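# Shelve the blue carton in the bookcase row's gap

## Task

Take the blue carton off the desk and stand it in the empty slot of the carton row on the bookcase. It must be upright, lined up with its neighbours and turned end-on the way they are (which end faces out does not matter). Every brown carton must stay where it was, neither moved nor rotated. If the blue carton topples or ends up leaning, the task fails. It has to stay put with no help from the robot: release it and pull the robot away before ending.

## Robot and tools

ROBOT. An omnidirectional wheeled base carries a column about 1.75 m high. A carriage slides along the column over 1.0 m of travel (lift_m) and holds two identical arms, left and right, each with six joints and a two-finger gripper. Each arm base sits about 0.57 m + lift_m above the floor, and carriage parts extend about 0.15 m below that. A hand can reach 0.78 m from its shoulder but only about 0.38 m below its arm base. A hand measures about 0.16 m long and 0.1 m wide, or 0.14 m with fingers open. Parked arm joints 1-6 are 0, 0.05, 0.05, 1.45, 0, 0; with both parked the robot covers about 0.95 m (width) by 0.7 m (length). In this task each finger pad can squeeze with only about 13-25 N, so the carton can slip out. A 1 kg load makes a level hand droop 10-17 cm, and a fully stretched arm may not lift it. Reported hand positions drift from the truth, more so at long reach.

CAMERAS. carriage_camera is fixed to the carriage, faces forward and tilts roughly 20 degrees down. At the start it sits near (0.171, 0.001, 1.271) m in the base frame. left_wrist_camera and right_wrist_camera look out past their fingertips. All images are 672x504 px with about 93 degrees vertical field of view. A pinhole+radial calibration (K, D, T_world_to_cam) is supplied, but it carries small errors. The wrist cameras' errors grow with arm pose.

FRAMES. Base frame: origin on the floor beneath the base centre, x forward, y left, z up. left_hand and right_hand report, in this frame, the midpoint between the pads. quat_wxyz rotates base axes into hand axes: hand z runs along the fingers and the fingers open along hand y. (1,0,0,0) means the hand points straight up with joints 1, 5 and 6 at 0. The odometry frame is the base frame where the scene began. base_odometry counts only wheel rotation, so slip appears as motion. Heading is left-positive, -3.142 to 3.142.

execute_actions. Arguments: actions, a list holding zero or one action; cameras, a list drawn from carriage_camera, left_wrist_camera, right_wrist_camera, all. If cameras is omitted, null or ["all"], every camera is returned; [] returns none. An empty actions list only reports state and images. An action may contain base, joints, or both, and all its motions begin together. An action runs at most 15 s.
- base: exactly one relative offset, measured from the base's last reported position. translate_m is metres forward (+) or back, -2 to 2. strafe_m is metres left (+) or right, -2 to 2. rotate_rad is radians counter-clockwise (+), -6.3 to 6.3.
- joints: absolute targets, each named separately (not a list). lift_m is 0 to 1 m. For each arm (left_/right_ prefix):
  - joint1_rad, -2.617 to 3.054, swings the arm about vertical (0 forward, + left).
  - joint2_rad, 0 to 3.141, is the shoulder (0 upper arm level pointing back, 1.57 vertical, 3.14 level pointing forward).
  - joint3_rad, 0 to 3.141, is the elbow (0 folded, 3.14 straight).
  - joint4_rad, -1.57 to 1.57, is wrist pitch (+ lifts fingertips).
  - joint5_rad, -1.57 to 1.57, is wrist yaw (+ swings fingertips right, opposite to joint 1).
  - joint6_rad, -2.094 to 2.094, is hand roll (+ clockwise viewed from the forearm).
  - gripper_m, 0 to 0.093 m, is the pad gap.
A key or base motion you leave out may keep driving toward its earlier target. An unknown key or an out-of-range number rejects the whole call and nothing moves. Once a result reports a stop, any further execute_actions, wait or finished_scene calls in that reply are skipped.

wait: seconds 0 to 10. Commands nothing and returns the same report as an empty action.
zoom_image: camera plus region [x0, y0, x1, y1] in pixels from the top-left corner, at most 504x504. It works only on cameras with a full image in the latest result.
finished_scene: scene (integer). It closes the scene for good and reports success, so make sure the result will persist.

RESULTS. The pictures line gives the image order. base_status and joint_status describe how the last accepted action ended:
- done: reached. For the base this means the wheels turned the full amount, even if they slipped; a move of 1-2 mm may fall short and still say done.
- off_target: settled away from target and possibly still pushing. A gripper that holds something normally shows this.
- contact_stop or time_out: the old target is dropped and the part holds where it stopped.
- "joint command not followed" with a cause: a self-collision check held back that arm's targets. The gripper still moves. Named joints then show not_followed, and the held-back targets may be retried on later actions.
- limit_stop_at_motor_heat: a heat stop interrupted the joint; resend its target.
on_its_own covers things you did not command; there, "held at" is the held target, not the actual position. joint_positions lists each joint. Tolerances: lift ±0.004, joints 1 and 5-6 ±0.02, joints 2-3 ±0.055, joint 4 ±0.04, gripper ±0.004. motor_effort is percent of maximum, + toward higher joint values, with the action's peak in brackets. It is noisy and biased. Lift effort rises with load. If lift effort keeps dropping while lowering, the hand or carton is resting on something. drive_wheels shows the hardest-working wheel; ignore its sign. A value at rest well above a free move's means the base is still pushing something. Motor temperatures list each arm's joints in joint_positions order. MOTOR HOT appears from 75 °C. At 90 °C an OVER-TEMPERATURE FAULT halts that arm for 10 s. At 100 °C the arm goes limp and drops. Outstretched arms and held loads heat quickly, even while you think. ARM HIT means an arm struck the robot hard.

CAUTIONS. The simulation keeps running while you reply, and the robot holds its last command meanwhile. The base stops on contact, but only after the hit, and it may slide up to about 0.3 m once an arm touches something. Arms and grippers have no contact stop: they keep pressing and snap to target when freed. After a blocked drive, back off about 0.2 m the way you came (or turn back), repeating once if needed. Never reverse into a table edge overhanging the base. The robot can tip over, with no reading to warn you; watch the images. Tipping is most likely with a high carriage, stretched arms, a held load, pulling, or sudden stops. Do not let the arms collide or squeeze each other. To free a held-back arm, move that arm clear first, then the other in a later action. Avoid drops, slams, shoving the brown cartons and hard pushes. Finish by opening the gripper and moving away, leaving the carton standing by itself.

Each tool is called after "Request:" by a JSON object that holds its "op" and its "data", one argument or row to a line.

## Session

Request:
{"op": "execute_actions", "data": {
  "actions": []
}}

Scene clock: 0.00 s.
Motor temperatures (°C, as the motors report them): left_arm=[23 20 21 20 23 22] | right_arm=[19 20 21 21 20 21]
base_odometry: x=+0.000 y=+0.000 heading=+0.000 (m, m, rad; odometry frame)
base_status: not commanded
joint_positions: lift_m=+0.298 left_joint1_rad=+0.008 left_joint2_rad=+0.044 left_joint3_rad=+0.057 left_joint4_rad=+1.487 left_joint5_rad=+0.027 left_joint6_rad=+0.053 left_gripper_m=+0.095 right_joint1_rad=-0.004 right_joint2_rad=+0.063 right_joint3_rad=+0.082 right_joint4_rad=+1.415 right_joint5_rad=+0.043 right_joint6_rad=-0.030 right_gripper_m=+0.094
joint_status: not commanded
motor_effort: lift_m=+24 drive_wheels=+4 (%)
left_hand: x=+0.2959 y=+0.3393 z=+1.2929 quat_wxyz=(+0.999, +0.014, +0.035, +0.030) (m; base frame)
right_hand: x=+0.3117 y=-0.3512 z=+1.2978 quat_wxyz=(+0.997, +0.021, +0.068, -0.018) (m; base frame)
pictures: carriage_camera, left_wrist_camera, right_wrist_camera
Images, in order (width x height): carriage_camera 672x504, left_wrist_camera 672x504, right_wrist_camera 672x504.

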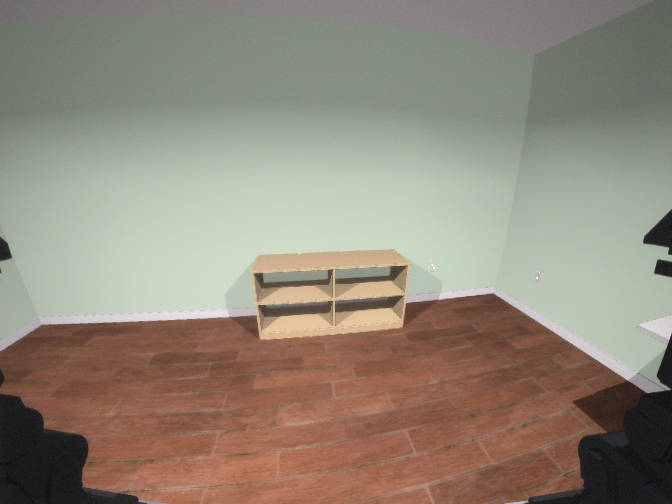

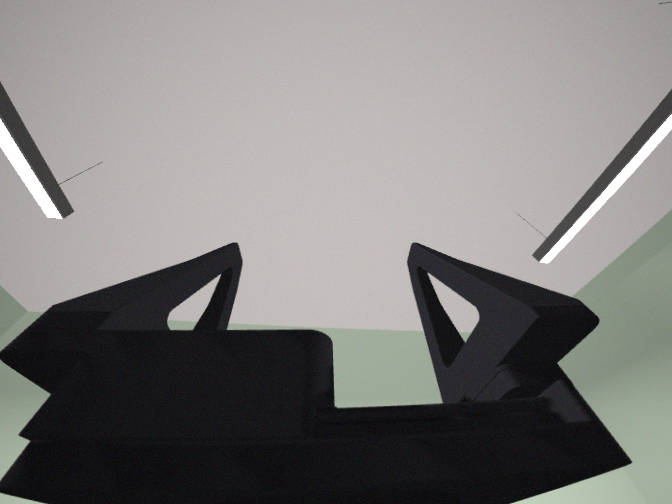

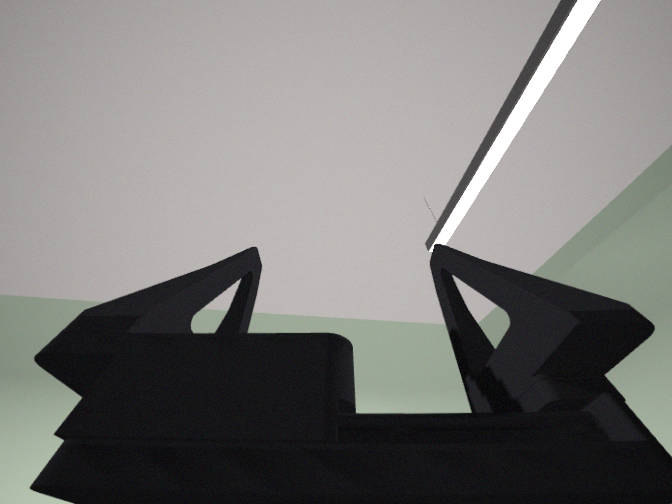

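Request:
{"op": "execute_actions", "data": {
  "actions": [
    {"base":{"rotate_rad":-1.2}}
  ],
  "cameras": ["carriage_camera"]
}}

Request:
{"op": "zoom_image", "data": {
  "camera": "carriage_camera",
  "region": [100, 100, 600, 475]
}}

Scene clock: 14.07 s.
Motor temperatures (°C, as the motors report them): left_arm=[23 21 22 21 23 22] | right_arm=[19 20 22 21 20 21]
base_odometry: x=+0.000 y=+0.000 heading=-1.200 (m, m, rad; odometry frame)
base_status: done
joint_positions: lift_m=+0.298 left_joint1_rad=+0.008 left_joint2_rad=+0.044 left_joint3_rad=+0.057 left_joint4_rad=+1.486 left_joint5_rad=+0.027 left_joint6_rad=+0.053 left_gripper_m=+0.095 right_joint1_rad=-0.004 right_joint2_rad=+0.063 right_joint3_rad=+0.082 right_joint4_rad=+1.415 right_joint5_rad=+0.043 right_joint6_rad=-0.030 right_gripper_m=+0.094
joint_status: not commanded
motor_effort: lift_m=+24(24) drive_wheels=+8(20) (%)
left_hand: x=+0.2962 y=+0.3393 z=+1.2929 quat_wxyz=(+0.999, +0.014, +0.036, +0.030) (m; base frame)
right_hand: x=+0.3118 y=-0.3512 z=+1.2978 quat_wxyz=(+0.997, +0.021, +0.069, -0.018) (m; base frame)
pictures: carriage_camera
Images, in order (width x height): carriage_camera 672x504.

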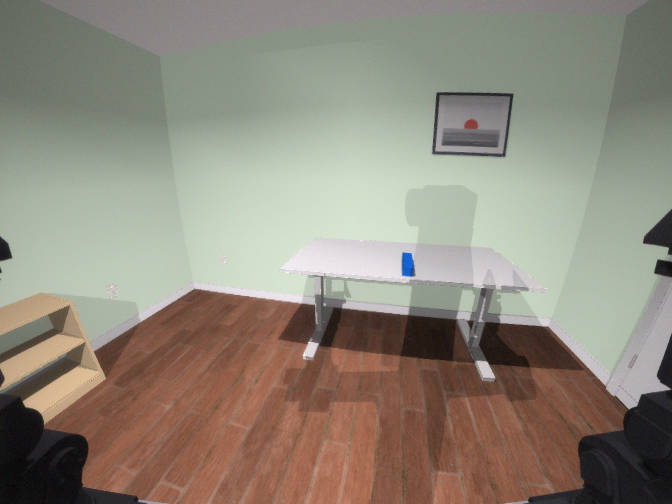

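Region (100, 100, 600, 475) of carriage_camera's 672x504 image, scaled by 1.008, with more detail than that image has; it fills the top 378 rows of this view, and the rest is white.

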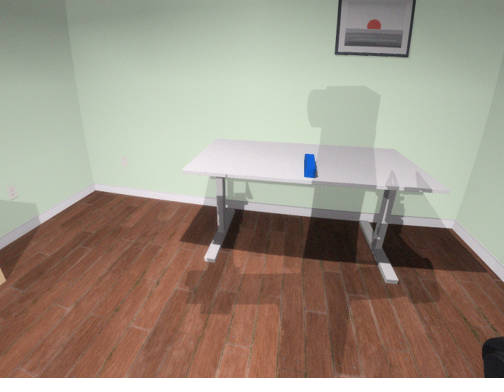

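Request:
{"op": "execute_actions", "data": {
  "actions": [
    {"base":{"rotate_rad":-1.9}}
  ],
  "cameras": ["carriage_camera"]
}}

Request:
{"op": "execute_actions", "data": {
  "actions": [
    {"base":{"rotate_rad":-1.7}}
  ],
  "cameras": ["carriage_camera"]
}}

Scene clock: 24.77 s.
Motor temperatures (°C, as the motors report them): left_arm=[23 22 23 21 23 22] | right_arm=[19 21 23 21 20 21]
base_odometry: x=+0.000 y=+0.000 heading=-3.099 (m, m, rad; odometry frame)
base_status: done
joint_positions: lift_m=+0.298 left_joint1_rad=+0.008 left_joint2_rad=+0.044 left_joint3_rad=+0.057 left_joint4_rad=+1.485 left_joint5_rad=+0.027 left_joint6_rad=+0.053 left_gripper_m=+0.095 right_joint1_rad=-0.004 right_joint2_rad=+0.063 right_joint3_rad=+0.082 right_joint4_rad=+1.413 right_joint5_rad=+0.043 right_joint6_rad=-0.030 right_gripper_m=+0.094
joint_status: not commanded
motor_effort: lift_m=+24(23) drive_wheels=+8(18) (%)
left_hand: x=+0.2964 y=+0.3393 z=+1.2929 quat_wxyz=(+0.999, +0.014, +0.036, +0.030) (m; base frame)
right_hand: x=+0.3121 y=-0.3512 z=+1.2977 quat_wxyz=(+0.997, +0.021, +0.069, -0.018) (m; base frame)
pictures: carriage_camera
Images, in order (width x height): carriage_camera 672x504.

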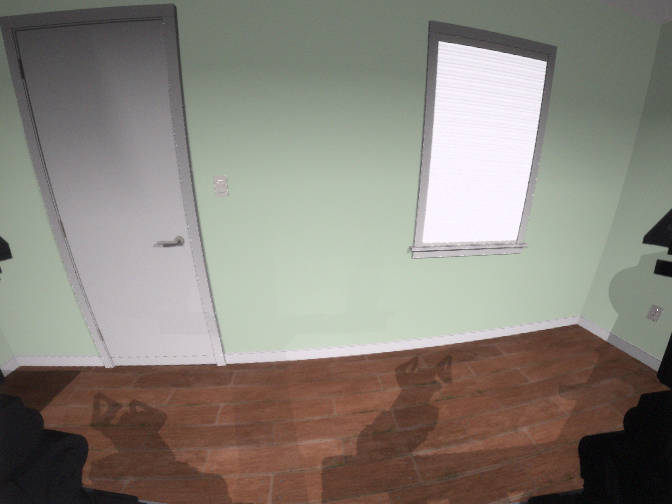

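Scene clock: 28.00 s.
Motor temperatures (°C, as the motors report them): left_arm=[23 22 23 21 23 22] | right_arm=[19 21 23 21 20 21]
base_odometry: x=+0.000 y=+0.000 heading=+1.485 (m, m, rad; odometry frame)
base_status: done
joint_positions: lift_m=+0.298 left_joint1_rad=+0.008 left_joint2_rad=+0.044 left_joint3_rad=+0.057 left_joint4_rad=+1.484 left_joint5_rad=+0.027 left_joint6_rad=+0.053 left_gripper_m=+0.095 right_joint1_rad=-0.004 right_joint2_rad=+0.063 right_joint3_rad=+0.082 right_joint4_rad=+1.413 right_joint5_rad=+0.043 right_joint6_rad=-0.030 right_gripper_m=+0.094
joint_status: not commanded
motor_effort: lift_m=+25(23) drive_wheels=+8(19) (%)
left_hand: x=+0.2965 y=+0.3393 z=+1.2929 quat_wxyz=(+0.999, +0.014, +0.036, +0.030) (m; base frame)
right_hand: x=+0.3122 y=-0.3512 z=+1.2977 quat_wxyz=(+0.997, +0.021, +0.069, -0.018) (m; base frame)
pictures: carriage_camera
Images, in order (width x height): carriage_camera 672x504.

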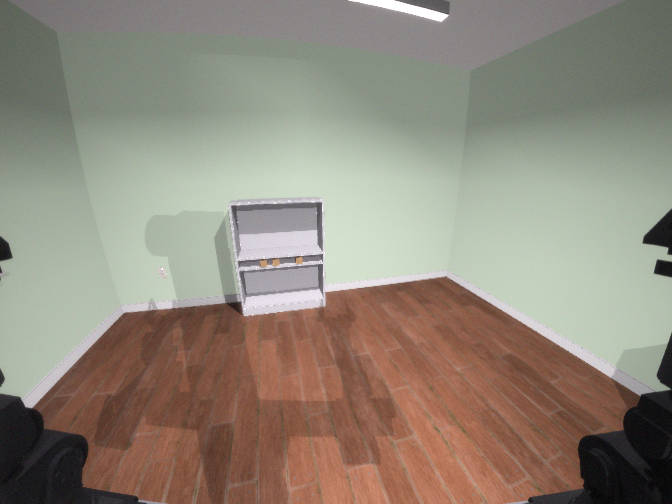

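Request:
{"op": "zoom_image", "data": {
  "camera": "carriage_camera",
  "region": [210, 185, 350, 325]
}}

Region (210, 185, 350, 325) of carriage_camera's 672x504 image, scaled by 3.600, with more detail than that image has.

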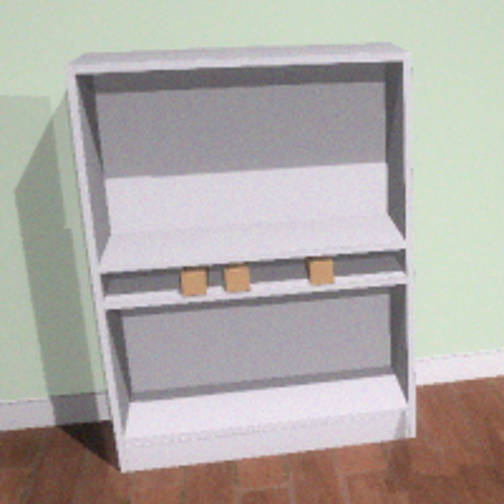

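Request:
{"op": "execute_actions", "data": {
  "actions": [
    {"base":{"rotate_rad":-2.825},"joints":{"right_joint2_rad":1.3,"right_joint3_rad":0.7,"right_joint4_rad":0.6,"right_joint1_rad":0,"right_joint5_rad":0,"right_joint6_rad":0,"lift_m":0.35}}
  ],
  "cameras": []
}}

Request:
{"op": "execute_actions", "data": {
  "actions": [
    {"base":{"translate_m":0.45}}
  ]
}}

Scene clock: 100.47 s.
Motor temperatures (°C, as the motors report them): left_arm=[23 23 26 21 23 22] | right_arm=[19 22 26 22 20 21]
base_odometry: x=+0.000 y=+0.000 heading=-1.340 (m, m, rad; odometry frame)
base_status: done
joint_positions: lift_m=+0.350 left_joint1_rad=+0.008 left_joint2_rad=+0.044 left_joint3_rad=+0.057 left_joint4_rad=+1.483 left_joint5_rad=+0.027 left_joint6_rad=+0.053 left_gripper_m=+0.095 right_joint1_rad=-0.004 right_joint2_rad=+1.298 right_joint3_rad=+0.688 right_joint4_rad=+0.588 right_joint5_rad=+0.003 right_joint6_rad=-0.006 right_gripper_m=+0.094
joint_status: all done
motor_effort: lift_m=+23(29) drive_wheels=+9(21) (%)
left_hand: x=+0.2969 y=+0.3393 z=+1.3447 quat_wxyz=(+0.999, +0.014, +0.037, +0.030) (m; base frame)
right_hand: x=+0.7080 y=-0.3458 z=+1.1825 quat_wxyz=(+0.699, +0.000, +0.715, -0.004) (m; base frame)
pictures: none
No camera images: the call's "cameras" was empty. Leave "cameras" out to get every camera's image.

Scene clock: 103.43 s.
Motor temperatures (°C, as the motors report them): left_arm=[23 23 26 21 23 22] | right_arm=[19 22 27 23 20 21]
base_odometry: x=+0.102 y=-0.438 heading=-1.341 (m, m, rad; odometry frame)
base_status: done
joint_positions: lift_m=+0.350 left_joint1_rad=+0.008 left_joint2_rad=+0.044 left_joint3_rad=+0.057 left_joint4_rad=+1.485 left_joint5_rad=+0.027 left_joint6_rad=+0.053 left_gripper_m=+0.095 right_joint1_rad=-0.004 right_joint2_rad=+1.298 right_joint3_rad=+0.688 right_joint4_rad=+0.593 right_joint5_rad=+0.003 right_joint6_rad=-0.006 right_gripper_m=+0.094
joint_status: not commanded
motor_effort: lift_m=+25(25) drive_wheels=-10(23) (%)
left_hand: x=+0.2965 y=+0.3393 z=+1.3448 quat_wxyz=(+0.999, +0.014, +0.036, +0.030) (m; base frame)
right_hand: x=+0.7080 y=-0.3458 z=+1.1836 quat_wxyz=(+0.701, +0.000, +0.713, -0.004) (m; base frame)
pictures: carriage_camera, left_wrist_camera, right_wrist_camera
camera_calibration (this result's frames):
carriage_camera: T_world_to_cam=[[-0.0021662, -0.999545, 0.0300883, -0.0389089], [-0.323542, -0.0277695, -0.945806, 1.30698], [0.946211, -0.0117836, -0.323335, 0.265983], [0, 0, 0, 1]] pos_world=[0.171101, 0.000537063, 1.32332]
left_wrist_camera: T_world_to_cam=[[0.0431172, -0.996424, -0.07267, 0.41628], [0.752773, 0.080225, -0.653373, 0.62974], [0.656866, -0.0265325, 0.75354, -1.07617], [0, 0, 0, 1]] pos_world=[0.214902, 0.335717, 1.25265]
right_wrist_camera: T_world_to_cam=[[-0.013122, -0.99984, -0.0121782, -0.319389], [-0.59429, 0.017593, -0.804059, 1.38232], [0.804144, -0.00331347, -0.594425, 0.25895], [0, 0, 0, 1]] pos_world=[0.609072, -0.342799, 1.2615]
Images, in order (width x height): carriage_camera 672x504, left_wrist_camera 672x504, right_wrist_camera 672x504.

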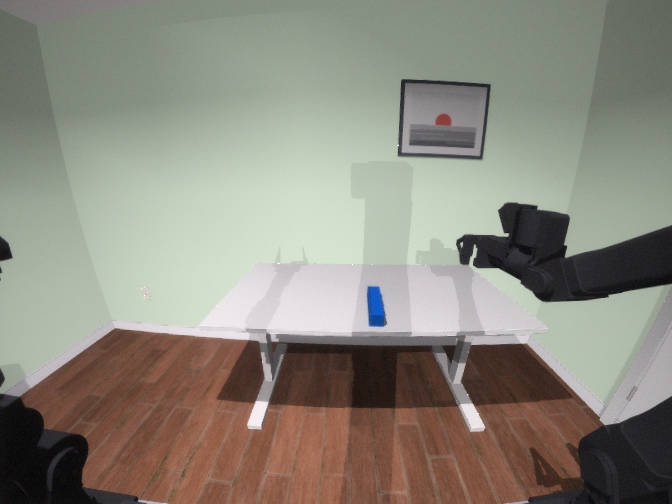

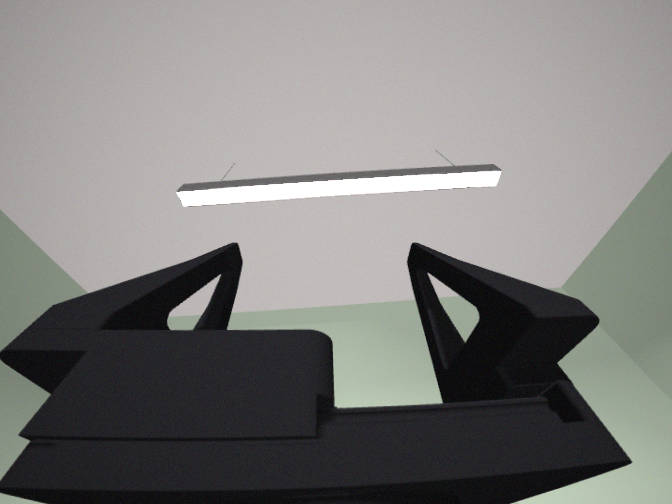

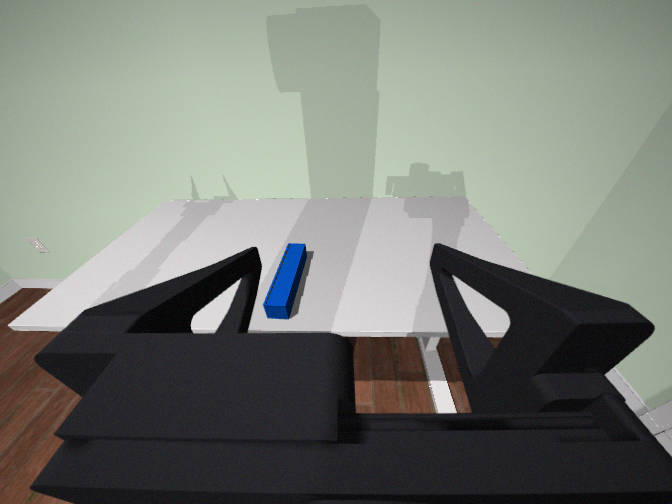

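Request:
{"op": "execute_actions", "data": {
  "actions": [
    {"base":{"strafe_m":0.155},"joints":{"right_joint2_rad":1.6,"right_joint3_rad":0.75,"right_joint4_rad":0.85,"lift_m":0.15}}
  ]
}}

Scene clock: 128.47 s.
Motor temperatures (°C, as the motors report them): left_arm=[23 23 26 21 23 22] | right_arm=[19 23 29 28 20 21]
base_odometry: x=+0.253 y=-0.404 heading=-1.342 (m, m, rad; odometry frame)
base_status: done
joint_positions: lift_m=+0.150 left_joint1_rad=+0.008 left_joint2_rad=+0.044 left_joint3_rad=+0.057 left_joint4_rad=+1.484 left_joint5_rad=+0.027 left_joint6_rad=+0.053 left_gripper_m=+0.095 right_joint1_rad=-0.004 right_joint2_rad=+1.600 right_joint3_rad=+0.754 right_joint4_rad=+0.839 right_joint5_rad=+0.002 right_joint6_rad=-0.006 right_gripper_m=+0.094
joint_status: all done
motor_effort: lift_m=+22(22) drive_wheels=-2(15) (%)
left_hand: x=+0.2965 y=+0.3393 z=+1.1450 quat_wxyz=(+0.999, +0.014, +0.036, +0.030) (m; base frame)
right_hand: x=+0.7590 y=-0.3459 z=+0.9434 quat_wxyz=(+0.704, +0.000, +0.710, -0.004) (m; base frame)
pictures: carriage_camera, left_wrist_camera, right_wrist_camera
camera_calibration (this result's frames):
carriage_camera: T_world_to_cam=[[-0.0021662, -0.999545, 0.0300883, -0.0328981], [-0.323542, -0.0277695, -0.945806, 1.11803], [0.946211, -0.0117836, -0.323335, 0.201389], [0, 0, 0, 1]] pos_world=[0.171101, 0.000537063, 1.12354]
left_wrist_camera: T_world_to_cam=[[0.0430894, -0.996424, -0.0726833, 0.401783], [0.752524, 0.0802229, -0.65366, 0.499543], [0.657153, -0.0265301, 0.75329, -0.925492], [0, 0, 0, 1]] pos_world=[0.21496, 0.335718, 1.0529]
right_wrist_camera: T_world_to_cam=[[-0.0122379, -0.99985, -0.0122762, -0.322289], [-0.586299, 0.0171203, -0.809914, 1.21873], [0.810002, -0.00271411, -0.58642, 0.0633284], [0, 0, 0, 1]] pos_world=[0.659298, -0.342933, 1.02024]
Images, in order (width x height): carriage_camera 672x504, left_wrist_camera 672x504, right_wrist_camera 672x504.

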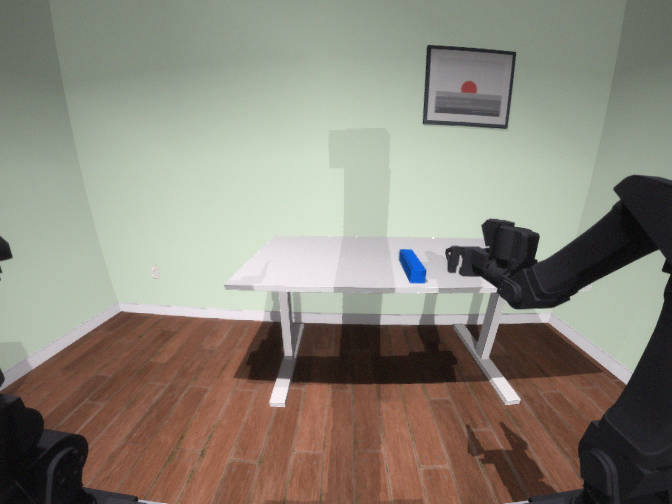

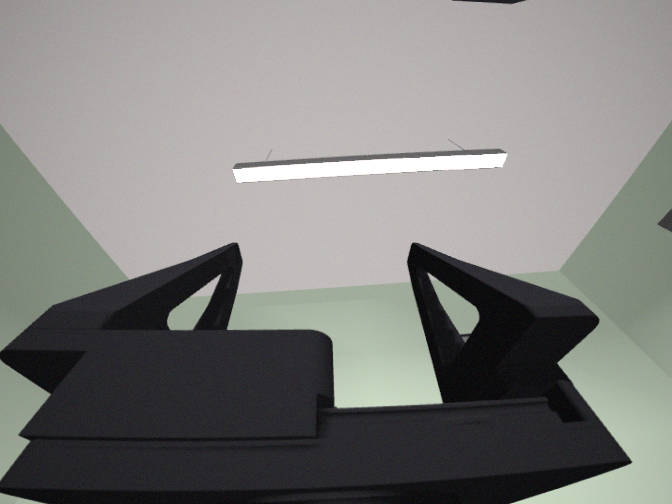

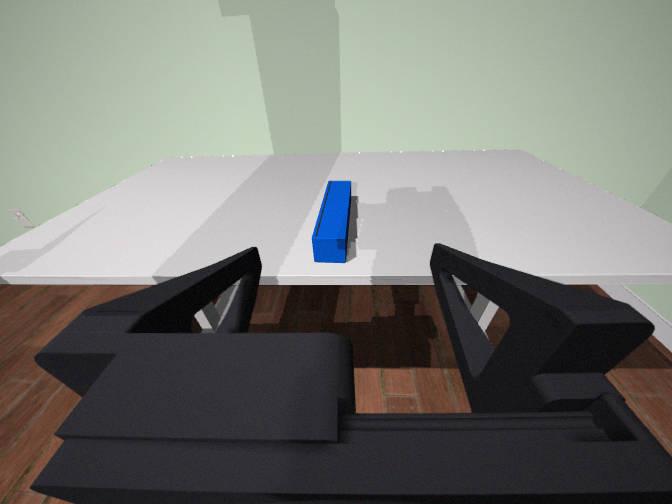

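Request:
{"op": "execute_actions", "data": {
  "actions": [
    {"base":{"strafe_m":0.015},"joints":{"right_joint2_rad":1.75,"right_joint3_rad":0.75,"right_joint4_rad":0.8,"lift_m":0.15}}
  ],
  "cameras": ["right_wrist_camera"]
}}

Scene clock: 147.33 s.
Motor temperatures (°C, as the motors report them): left_arm=[23 23 26 21 23 22] | right_arm=[19 25 29 30 20 21]
base_odometry: x=+0.268 y=-0.400 heading=-1.342 (m, m, rad; odometry frame)
base_status: done
joint_positions: lift_m=+0.150 left_joint1_rad=+0.008 left_joint2_rad=+0.044 left_joint3_rad=+0.057 left_joint4_rad=+1.484 left_joint5_rad=+0.027 left_joint6_rad=+0.053 left_gripper_m=+0.095 right_joint1_rad=-0.004 right_joint2_rad=+1.751 right_joint3_rad=+0.754 right_joint4_rad=+0.794 right_joint5_rad=+0.002 right_joint6_rad=-0.006 right_gripper_m=+0.094
joint_status: all done
motor_effort: lift_m=+22(22) drive_wheels=-1(11) (%)
left_hand: x=+0.2965 y=+0.3393 z=+1.1450 quat_wxyz=(+0.999, +0.014, +0.036, +0.030) (m; base frame)
right_hand: x=+0.7695 y=-0.3459 z=+0.8619 quat_wxyz=(+0.632, +0.000, +0.775, -0.004) (m; base frame)
pictures: right_wrist_camera
camera_calibration (this result's frames):
right_wrist_camera: T_world_to_cam=[[-0.0144631, -0.999841, -0.0103922, -0.323107], [-0.732594, 0.0176696, -0.680437, 1.16013], [0.680512, -0.00222796, -0.732733, 0.232965], [0, 0, 0, 1]] pos_world=[0.686694, -0.343036, 0.956737]
Images, in order (width x height): right_wrist_camera 672x504.

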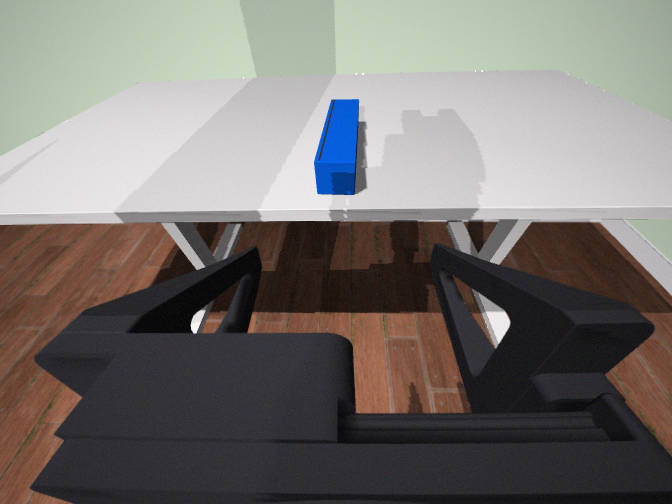

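Request:
{"op": "execute_actions", "data": {
  "actions": [
    {"joints":{"lift_m":0.072}}
  ],
  "cameras": []
}}

Request:
{"op": "execute_actions", "data": {
  "actions": [
    {"base":{"translate_m":0.14}}
  ],
  "cameras": ["carriage_camera","right_wrist_camera"]
}}

Scene clock: 170.77 s.
Motor temperatures (°C, as the motors report them): left_arm=[23 23 27 21 23 22] | right_arm=[19 27 28 32 20 21]
base_odometry: x=+0.268 y=-0.400 heading=-1.342 (m, m, rad; odometry frame)
base_status: not commanded
joint_positions: lift_m=+0.072 left_joint1_rad=+0.008 left_joint2_rad=+0.044 left_joint3_rad=+0.057 left_joint4_rad=+1.484 left_joint5_rad=+0.027 left_joint6_rad=+0.053 left_gripper_m=+0.095 right_joint1_rad=-0.004 right_joint2_rad=+1.751 right_joint3_rad=+0.754 right_joint4_rad=+0.793 right_joint5_rad=+0.002 right_joint6_rad=-0.006 right_gripper_m=+0.094
joint_status: all done
motor_effort: lift_m=+21(21) drive_wheels=+0(1) (%)
left_hand: x=+0.2965 y=+0.3393 z=+1.0669 quat_wxyz=(+0.999, +0.014, +0.036, +0.030) (m; base frame)
right_hand: x=+0.7695 y=-0.3459 z=+0.7837 quat_wxyz=(+0.631, +0.000, +0.775, -0.004) (m; base frame)
pictures: none
No camera images: the call's "cameras" was empty. Leave "cameras" out to get every camera's image.

Scene clock: 172.63 s.
Motor temperatures (°C, as the motors report them): left_arm=[23 23 27 21 23 22] | right_arm=[19 27 28 32 20 21]
base_odometry: x=+0.300 y=-0.537 heading=-1.341 (m, m, rad; odometry frame)
base_status: done
joint_positions: lift_m=+0.072 left_joint1_rad=+0.008 left_joint2_rad=+0.044 left_joint3_rad=+0.057 left_joint4_rad=+1.485 left_joint5_rad=+0.027 left_joint6_rad=+0.053 left_gripper_m=+0.095 right_joint1_rad=-0.004 right_joint2_rad=+1.751 right_joint3_rad=+0.754 right_joint4_rad=+0.795 right_joint5_rad=+0.002 right_joint6_rad=-0.006 right_gripper_m=+0.094
joint_status: not commanded
motor_effort: lift_m=+22(22) drive_wheels=-5(11) (%)
left_hand: x=+0.2965 y=+0.3393 z=+1.0669 quat_wxyz=(+0.999, +0.014, +0.036, +0.030) (m; base frame)
right_hand: x=+0.7696 y=-0.3459 z=+0.7843 quat_wxyz=(+0.632, +0.000, +0.775, -0.004) (m; base frame)
pictures: carriage_camera, right_wrist_camera
camera_calibration (this result's frames):
carriage_camera: T_world_to_cam=[[-0.0021662, -0.999545, 0.0300883, -0.03055], [-0.323542, -0.0277695, -0.945806, 1.04422], [0.946211, -0.0117836, -0.323335, 0.176157], [0, 0, 0, 1]] pos_world=[0.171101, 0.000537063, 1.04551]
right_wrist_camera: T_world_to_cam=[[-0.0144472, -0.999841, -0.0104085, -0.323913], [-0.731555, 0.0176657, -0.681554, 1.10741], [0.68163, -0.00223216, -0.731694, 0.174325], [0, 0, 0, 1]] pos_world=[0.686625, -0.343036, 0.87894]
Images, in order (width x height): carriage_camera 672x504, right_wrist_camera 672x504.

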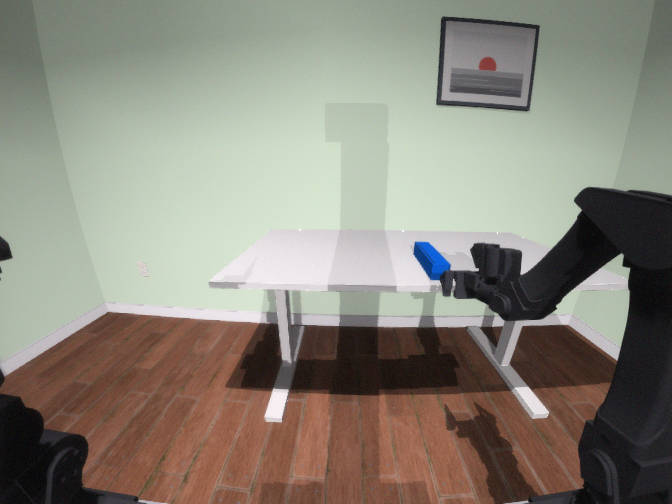

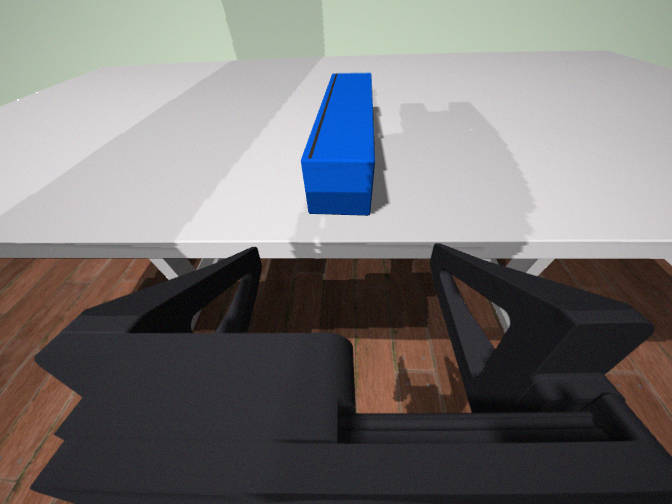

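Request:
{"op": "execute_actions", "data": {
  "actions": [
    {"base":{"translate_m":0.135}}
  ],
  "cameras": ["carriage_camera","right_wrist_camera"]
}}

Scene clock: 184.87 s.
Motor temperatures (°C, as the motors report them): left_arm=[23 23 27 21 23 22] | right_arm=[19 28 28 33 20 21]
base_odometry: x=+0.331 y=-0.668 heading=-1.340 (m, m, rad; odometry frame)
base_status: done
joint_positions: lift_m=+0.072 left_joint1_rad=+0.008 left_joint2_rad=+0.044 left_joint3_rad=+0.057 left_joint4_rad=+1.486 left_joint5_rad=+0.027 left_joint6_rad=+0.053 left_gripper_m=+0.095 right_joint1_rad=-0.004 right_joint2_rad=+1.751 right_joint3_rad=+0.754 right_joint4_rad=+0.797 right_joint5_rad=+0.002 right_joint6_rad=-0.006 right_gripper_m=+0.094
joint_status: not commanded
motor_effort: lift_m=+22(23) drive_wheels=-5(13) (%)
left_hand: x=+0.2963 y=+0.3393 z=+1.0670 quat_wxyz=(+0.999, +0.014, +0.036, +0.030) (m; base frame)
right_hand: x=+0.7696 y=-0.3459 z=+0.7846 quat_wxyz=(+0.633, +0.000, +0.774, -0.004) (m; base frame)
pictures: carriage_camera, right_wrist_camera
camera_calibration (this result's frames):
carriage_camera: T_world_to_cam=[[-0.0021662, -0.999545, 0.0300883, -0.03055], [-0.323542, -0.0277695, -0.945806, 1.04422], [0.946211, -0.0117836, -0.323335, 0.176157], [0, 0, 0, 1]] pos_world=[0.171101, 0.000537063, 1.04551]
right_wrist_camera: T_world_to_cam=[[-0.0140615, -0.999846, -0.0104967, -0.324073], [-0.730781, 0.0174414, -0.68239, 1.10762], [0.682468, -0.00192463, -0.730913, 0.173337], [0, 0, 0, 1]] pos_world=[0.686572, -0.343008, 0.87912]
Images, in order (width x height): carriage_camera 672x504, right_wrist_camera 672x504.

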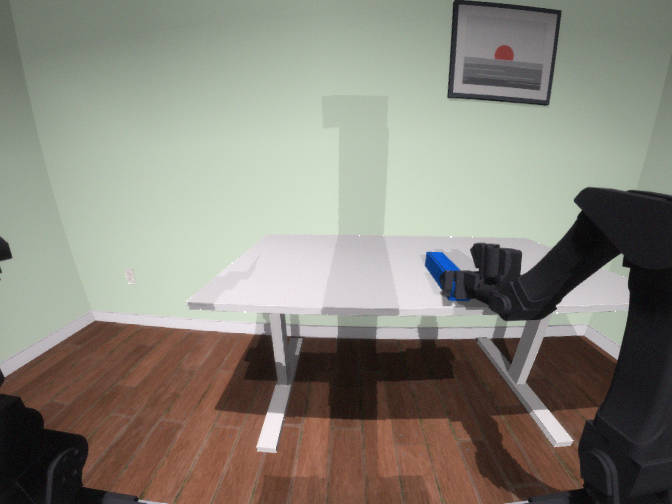

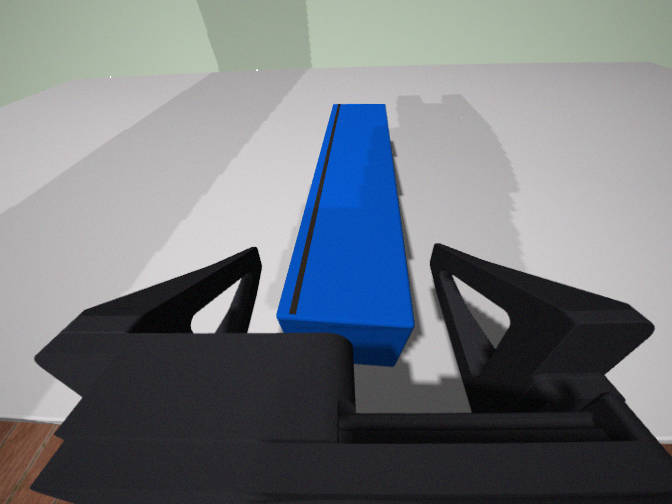

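Request:
{"op": "execute_actions", "data": {
  "actions": [
    {"base":{"translate_m":0.025}}
  ],
  "cameras": []
}}

Request:
{"op": "execute_actions", "data": {
  "actions": [
    {"joints":{"right_gripper_m":0.03}}
  ],
  "cameras": []
}}

Request:
{"op": "execute_actions", "data": {
  "actions": [
    {"joints":{"lift_m":0.13,"right_gripper_m":0.03}}
  ],
  "cameras": ["carriage_camera","right_wrist_camera"]
}}

Scene clock: 194.47 s.
Motor temperatures (°C, as the motors report them): left_arm=[23 23 27 21 23 22] | right_arm=[19 29 28 33 20 21]
base_odometry: x=+0.337 y=-0.692 heading=-1.339 (m, m, rad; odometry frame)
base_status: done
joint_positions: lift_m=+0.072 left_joint1_rad=+0.008 left_joint2_rad=+0.044 left_joint3_rad=+0.057 left_joint4_rad=+1.487 left_joint5_rad=+0.027 left_joint6_rad=+0.053 left_gripper_m=+0.095 right_joint1_rad=-0.004 right_joint2_rad=+1.751 right_joint3_rad=+0.754 right_joint4_rad=+0.797 right_joint5_rad=+0.002 right_joint6_rad=-0.006 right_gripper_m=+0.094
joint_status: not commanded
motor_effort: lift_m=+23(22) drive_wheels=-4(13) (%)
left_hand: x=+0.2960 y=+0.3393 z=+1.0670 quat_wxyz=(+0.999, +0.014, +0.035, +0.030) (m; base frame)
right_hand: x=+0.7697 y=-0.3458 z=+0.7847 quat_wxyz=(+0.633, +0.000, +0.774, -0.004) (m; base frame)
pictures: none
No camera images: the call's "cameras" was empty. Leave "cameras" out to get every camera's image.

Scene clock: 195.10 s.
Motor temperatures (°C, as the motors report them): left_arm=[23 23 27 21 23 22] | right_arm=[19 29 28 33 20 21]
base_odometry: x=+0.337 y=-0.692 heading=-1.339 (m, m, rad; odometry frame)
base_status: not commanded
joint_positions: lift_m=+0.072 left_joint1_rad=+0.008 left_joint2_rad=+0.044 left_joint3_rad=+0.057 left_joint4_rad=+1.487 left_joint5_rad=+0.027 left_joint6_rad=+0.053 left_gripper_m=+0.095 right_joint1_rad=-0.004 right_joint2_rad=+1.751 right_joint3_rad=+0.754 right_joint4_rad=+0.798 right_joint5_rad=+0.002 right_joint6_rad=-0.005 right_gripper_m=+0.060
joint_status: right_gripper_m off_target (ended at +0.060, target +0.030)
motor_effort: lift_m=+23(22) drive_wheels=-4(4) (%)
left_hand: x=+0.2960 y=+0.3393 z=+1.0670 quat_wxyz=(+0.999, +0.014, +0.035, +0.030) (m; base frame)
right_hand: x=+0.7697 y=-0.3458 z=+0.7848 quat_wxyz=(+0.633, +0.000, +0.774, -0.003) (m; base frame)
pictures: none
No camera images: the call's "cameras" was empty. Leave "cameras" out to get every camera's image.

Scene clock: 195.87 s.
Motor temperatures (°C, as the motors report them): left_arm=[23 23 27 21 23 22] | right_arm=[19 29 28 33 20 21]
base_odometry: x=+0.337 y=-0.692 heading=-1.339 (m, m, rad; odometry frame)
base_status: not commanded
joint_positions: lift_m=+0.130 left_joint1_rad=+0.008 left_joint2_rad=+0.044 left_joint3_rad=+0.057 left_joint4_rad=+1.486 left_joint5_rad=+0.027 left_joint6_rad=+0.053 left_gripper_m=+0.095 right_joint1_rad=-0.004 right_joint2_rad=+1.751 right_joint3_rad=+0.754 right_joint4_rad=+0.790 right_joint5_rad=+0.002 right_joint6_rad=-0.005 right_gripper_m=+0.060
joint_status: right_gripper_m off_target (ended at +0.060, target +0.030); the others done
motor_effort: lift_m=+25(28) drive_wheels=-4(4) (%)
left_hand: x=+0.2962 y=+0.3393 z=+1.1248 quat_wxyz=(+0.999, +0.014, +0.036, +0.030) (m; base frame)
right_hand: x=+0.7693 y=-0.3458 z=+0.8409 quat_wxyz=(+0.630, +0.000, +0.776, -0.003) (m; base frame)
pictures: carriage_camera, right_wrist_camera
camera_calibration (this result's frames):
carriage_camera: T_world_to_cam=[[-0.0021662, -0.999545, 0.0300883, -0.0322897], [-0.323542, -0.0277695, -0.945806, 1.0989], [0.946211, -0.0117836, -0.323335, 0.194852], [0, 0, 0, 1]] pos_world=[0.171101, 0.000537063, 1.10333]
right_wrist_camera: T_world_to_cam=[[-0.0138303, -0.999845, -0.0108852, -0.32327], [-0.734935, 0.0175463, -0.67791, 1.14531], [0.677996, -0.00137579, -0.735064, 0.221851], [0, 0, 0, 1]] pos_world=[0.686847, -0.343011, 0.935976]
Images, in order (width x height): carriage_camera 672x504, right_wrist_camera 672x504.

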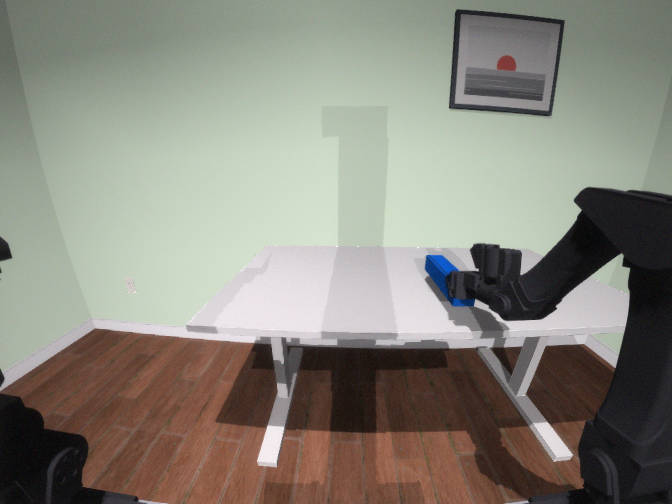

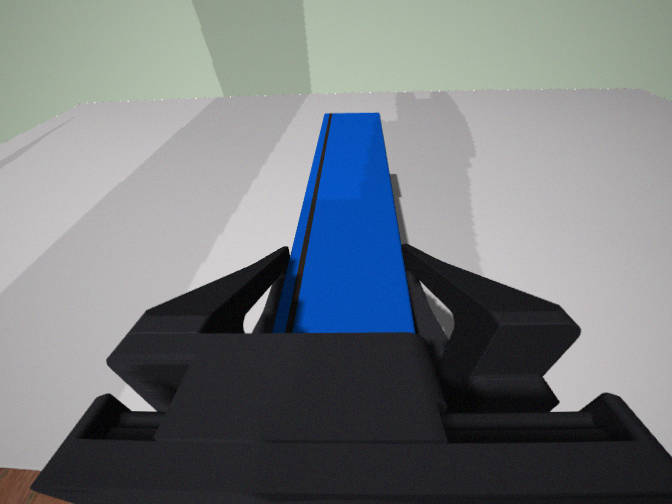

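Request:
{"op": "execute_actions", "data": {
  "actions": [
    {"base":{"translate_m":-0.5},"joints":{"right_gripper_m":0.03}}
  ],
  "cameras": []
}}

Request:
{"op": "execute_actions", "data": {
  "actions": [
    {"base":{"rotate_rad":3.14},"joints":{"right_gripper_m":0.03}}
  ],
  "cameras": []
}}

Request:
{"op": "execute_actions", "data": {
  "actions": [
    {"base":{"translate_m":0.9},"joints":{"right_gripper_m":0.03,"right_joint2_rad":2.75,"right_joint3_rad":1.215,"right_joint4_rad":1.335,"lift_m":0.05}}
  ],
  "cameras": []
}}

Request:
{"op": "execute_actions", "data": {
  "actions": [
    {"base":{"strafe_m":0.226},"joints":{"right_gripper_m":0.03}}
  ],
  "cameras": ["carriage_camera","right_wrist_camera"]
}}

Scene clock: 249.23 s.
Motor temperatures (°C, as the motors report them): left_arm=[23 23 28 21 23 22] | right_arm=[19 30 29 37 20 21]
base_odometry: x=+0.223 y=-0.206 heading=-1.339 (m, m, rad; odometry frame)
base_status: done
joint_positions: lift_m=+0.130 left_joint1_rad=+0.008 left_joint2_rad=+0.044 left_joint3_rad=+0.057 left_joint4_rad=+1.486 left_joint5_rad=+0.027 left_joint6_rad=+0.053 left_gripper_m=+0.095 right_joint1_rad=-0.004 right_joint2_rad=+1.751 right_joint3_rad=+0.754 right_joint4_rad=+0.787 right_joint5_rad=+0.001 right_joint6_rad=-0.005 right_gripper_m=+0.060
joint_status: right_gripper_m off_target (ended at +0.060, target +0.030)
motor_effort: lift_m=+25(25) drive_wheels=+0(19) (%)
left_hand: x=+0.2962 y=+0.3393 z=+1.1248 quat_wxyz=(+0.999, +0.014, +0.036, +0.030) (m; base frame)
right_hand: x=+0.7692 y=-0.3457 z=+0.8402 quat_wxyz=(+0.629, +0.000, +0.777, -0.003) (m; base frame)
pictures: none
No camera images: the call's "cameras" was empty. Leave "cameras" out to get every camera's image.

Scene clock: 253.50 s.
Motor temperatures (°C, as the motors report them): left_arm=[23 23 28 21 23 22] | right_arm=[19 31 29 37 20 21]
base_odometry: x=+0.223 y=-0.206 heading=+1.800 (m, m, rad; odometry frame)
base_status: done
joint_positions: lift_m=+0.130 left_joint1_rad=+0.008 left_joint2_rad=+0.044 left_joint3_rad=+0.057 left_joint4_rad=+1.482 left_joint5_rad=+0.027 left_joint6_rad=+0.053 left_gripper_m=+0.095 right_joint1_rad=-0.004 right_joint2_rad=+1.751 right_joint3_rad=+0.754 right_joint4_rad=+0.787 right_joint5_rad=+0.002 right_joint6_rad=-0.005 right_gripper_m=+0.060
joint_status: right_gripper_m off_target (ended at +0.060, target +0.030)
motor_effort: lift_m=+25(24) drive_wheels=+9(21) (%)
left_hand: x=+0.2971 y=+0.3393 z=+1.1247 quat_wxyz=(+0.999, +0.014, +0.038, +0.030) (m; base frame)
right_hand: x=+0.7692 y=-0.3458 z=+0.8401 quat_wxyz=(+0.629, +0.000, +0.777, -0.003) (m; base frame)
pictures: none
No camera images: the call's "cameras" was empty. Leave "cameras" out to get every camera's image.

Scene clock: 257.57 s.
Motor temperatures (°C, as the motors report them): left_arm=[23 23 28 21 23 22] | right_arm=[19 32 29 38 20 21]
base_odometry: x=+0.017 y=+0.670 heading=+1.802 (m, m, rad; odometry frame)
base_status: done
joint_positions: lift_m=+0.050 left_joint1_rad=+0.008 left_joint2_rad=+0.044 left_joint3_rad=+0.057 left_joint4_rad=+1.484 left_joint5_rad=+0.027 left_joint6_rad=+0.053 left_gripper_m=+0.095 right_joint1_rad=-0.004 right_joint2_rad=+2.757 right_joint3_rad=+1.206 right_joint4_rad=+1.313 right_joint5_rad=+0.002 right_joint6_rad=-0.005 right_gripper_m=+0.060
joint_status: right_gripper_m off_target (ended at +0.060, target +0.030); the others done
motor_effort: lift_m=+20(22) drive_wheels=-9(26) (%)
left_hand: x=+0.2965 y=+0.3393 z=+1.0451 quat_wxyz=(+0.999, +0.014, +0.036, +0.030) (m; base frame)
right_hand: x=+0.8463 y=-0.3461 z=+0.5222 quat_wxyz=(+0.618, +0.000, +0.786, -0.003) (m; base frame)
pictures: none
No camera images: the call's "cameras" was empty. Leave "cameras" out to get every camera's image.

Scene clock: 259.83 s.
Motor temperatures (°C, as the motors report them): left_arm=[23 24 28 21 23 22] | right_arm=[19 33 28 38 20 21]
base_odometry: x=-0.203 y=+0.619 heading=+1.801 (m, m, rad; odometry frame)
base_status: done
joint_positions: lift_m=+0.050 left_joint1_rad=+0.008 left_joint2_rad=+0.044 left_joint3_rad=+0.057 left_joint4_rad=+1.486 left_joint5_rad=+0.027 left_joint6_rad=+0.053 left_gripper_m=+0.095 right_joint1_rad=-0.004 right_joint2_rad=+2.757 right_joint3_rad=+1.206 right_joint4_rad=+1.316 right_joint5_rad=+0.002 right_joint6_rad=-0.005 right_gripper_m=+0.060
joint_status: right_gripper_m off_target (ended at +0.060, target +0.030)
motor_effort: lift_m=+22(21) drive_wheels=-2(13) (%)
left_hand: x=+0.2962 y=+0.3393 z=+1.0451 quat_wxyz=(+0.999, +0.014, +0.036, +0.030) (m; base frame)
right_hand: x=+0.8465 y=-0.3461 z=+0.5229 quat_wxyz=(+0.619, +0.000, +0.785, -0.003) (m; base frame)
pictures: carriage_camera, right_wrist_camera
camera_calibration (this result's frames):
carriage_camera: T_world_to_cam=[[-0.0021662, -0.999545, 0.0300883, -0.0298919], [-0.323542, -0.0277695, -0.945806, 1.02353], [0.946211, -0.0117836, -0.323335, 0.169085], [0, 0, 0, 1]] pos_world=[0.171101, 0.000537063, 1.02363]
right_wrist_camera: T_world_to_cam=[[-0.0141416, -0.999844, -0.0105885, -0.325846], [-0.754278, 0.0176189, -0.656319, 0.991553], [0.656403, -0.00129472, -0.754409, -0.035786], [0, 0, 0, 1]] pos_world=[0.766789, -0.343311, 0.620328]
Images, in order (width x height): carriage_camera 672x504, right_wrist_camera 672x504.

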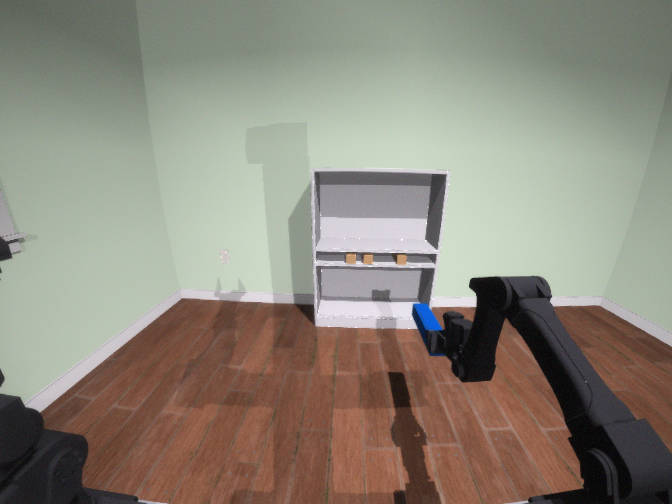

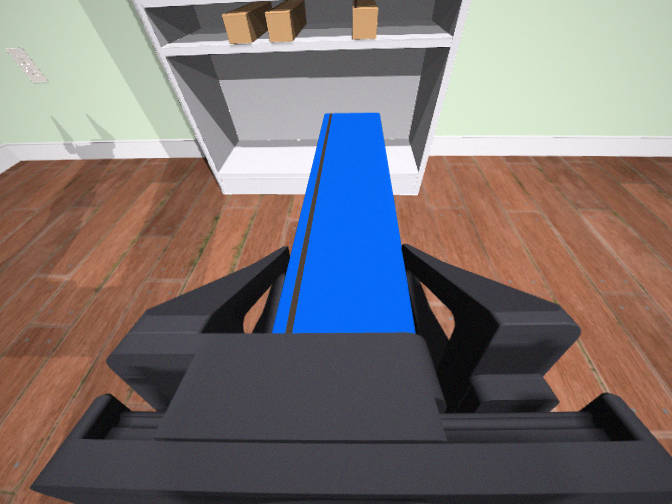

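Request:
{"op": "execute_actions", "data": {
  "actions": [
    {"base":{"translate_m":0.35},"joints":{"right_gripper_m":0.03}}
  ],
  "cameras": ["carriage_camera","right_wrist_camera"]
}}

Request:
{"op": "zoom_image", "data": {
  "camera": "carriage_camera",
  "region": [300, 220, 500, 370]
}}

Scene clock: 278.90 s.
Motor temperatures (°C, as the motors report them): left_arm=[23 24 28 21 23 22] | right_arm=[19 38 28 39 20 21]
base_odometry: x=-0.284 y=+0.960 heading=+1.802 (m, m, rad; odometry frame)
base_status: done
joint_positions: lift_m=+0.050 left_joint1_rad=+0.008 left_joint2_rad=+0.044 left_joint3_rad=+0.057 left_joint4_rad=+1.486 left_joint5_rad=+0.027 left_joint6_rad=+0.053 left_gripper_m=+0.095 right_joint1_rad=-0.004 right_joint2_rad=+2.757 right_joint3_rad=+1.206 right_joint4_rad=+1.318 right_joint5_rad=+0.002 right_joint6_rad=-0.005 right_gripper_m=+0.060
joint_status: right_gripper_m off_target (ended at +0.060, target +0.030)
motor_effort: lift_m=+21(21) drive_wheels=-8(15) (%)
left_hand: x=+0.2962 y=+0.3393 z=+1.0451 quat_wxyz=(+0.999, +0.014, +0.036, +0.030) (m; base frame)
right_hand: x=+0.8466 y=-0.3461 z=+0.5234 quat_wxyz=(+0.620, +0.000, +0.785, -0.003) (m; base frame)
pictures: carriage_camera, right_wrist_camera
camera_calibration (this result's frames):
carriage_camera: T_world_to_cam=[[-0.0021662, -0.999545, 0.0300883, -0.0298919], [-0.323542, -0.0277695, -0.945806, 1.02353], [0.946211, -0.0117836, -0.323335, 0.169085], [0, 0, 0, 1]] pos_world=[0.171101, 0.000537063, 1.02363]
right_wrist_camera: T_world_to_cam=[[-0.0141214, -0.999844, -0.0106083, -0.325846], [-0.753025, 0.0176142, -0.657757, 0.991625], [0.657841, -0.00130012, -0.753156, -0.0373885], [0, 0, 0, 1]] pos_world=[0.766712, -0.343311, 0.620632]
Images, in order (width x height): carriage_camera 672x504, right_wrist_camera 672x504.

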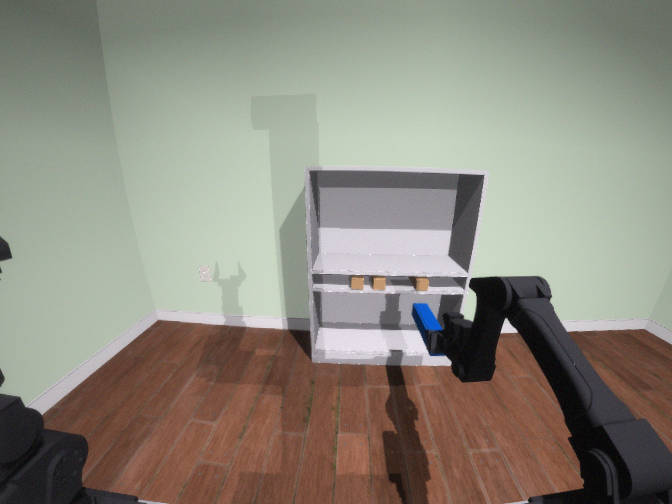

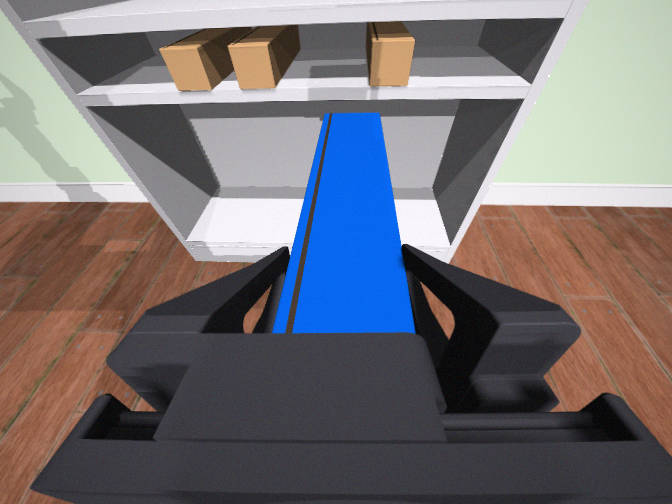

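Region (300, 220, 500, 370) of carriage_camera's 672x504 image, scaled by 2.520, with more detail than that image has; it fills the top 378 rows of this view, and the rest is white.

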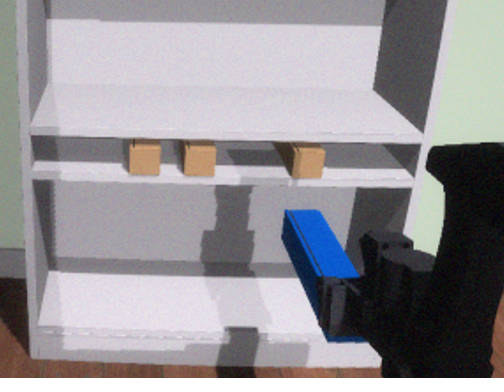

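Request:
{"op": "zoom_image", "data": {
  "camera": "right_wrist_camera",
  "region": [140, 0, 460, 130]
}}

Region (140, 0, 460, 130) of right_wrist_camera's 672x504 image, scaled by 1.575, with more detail than that image has; it fills the top 205 rows of this view, and the rest is white.

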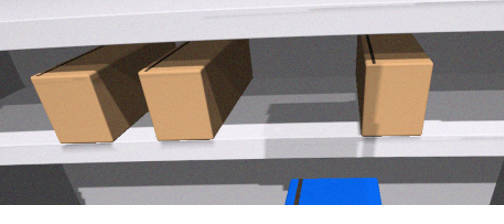

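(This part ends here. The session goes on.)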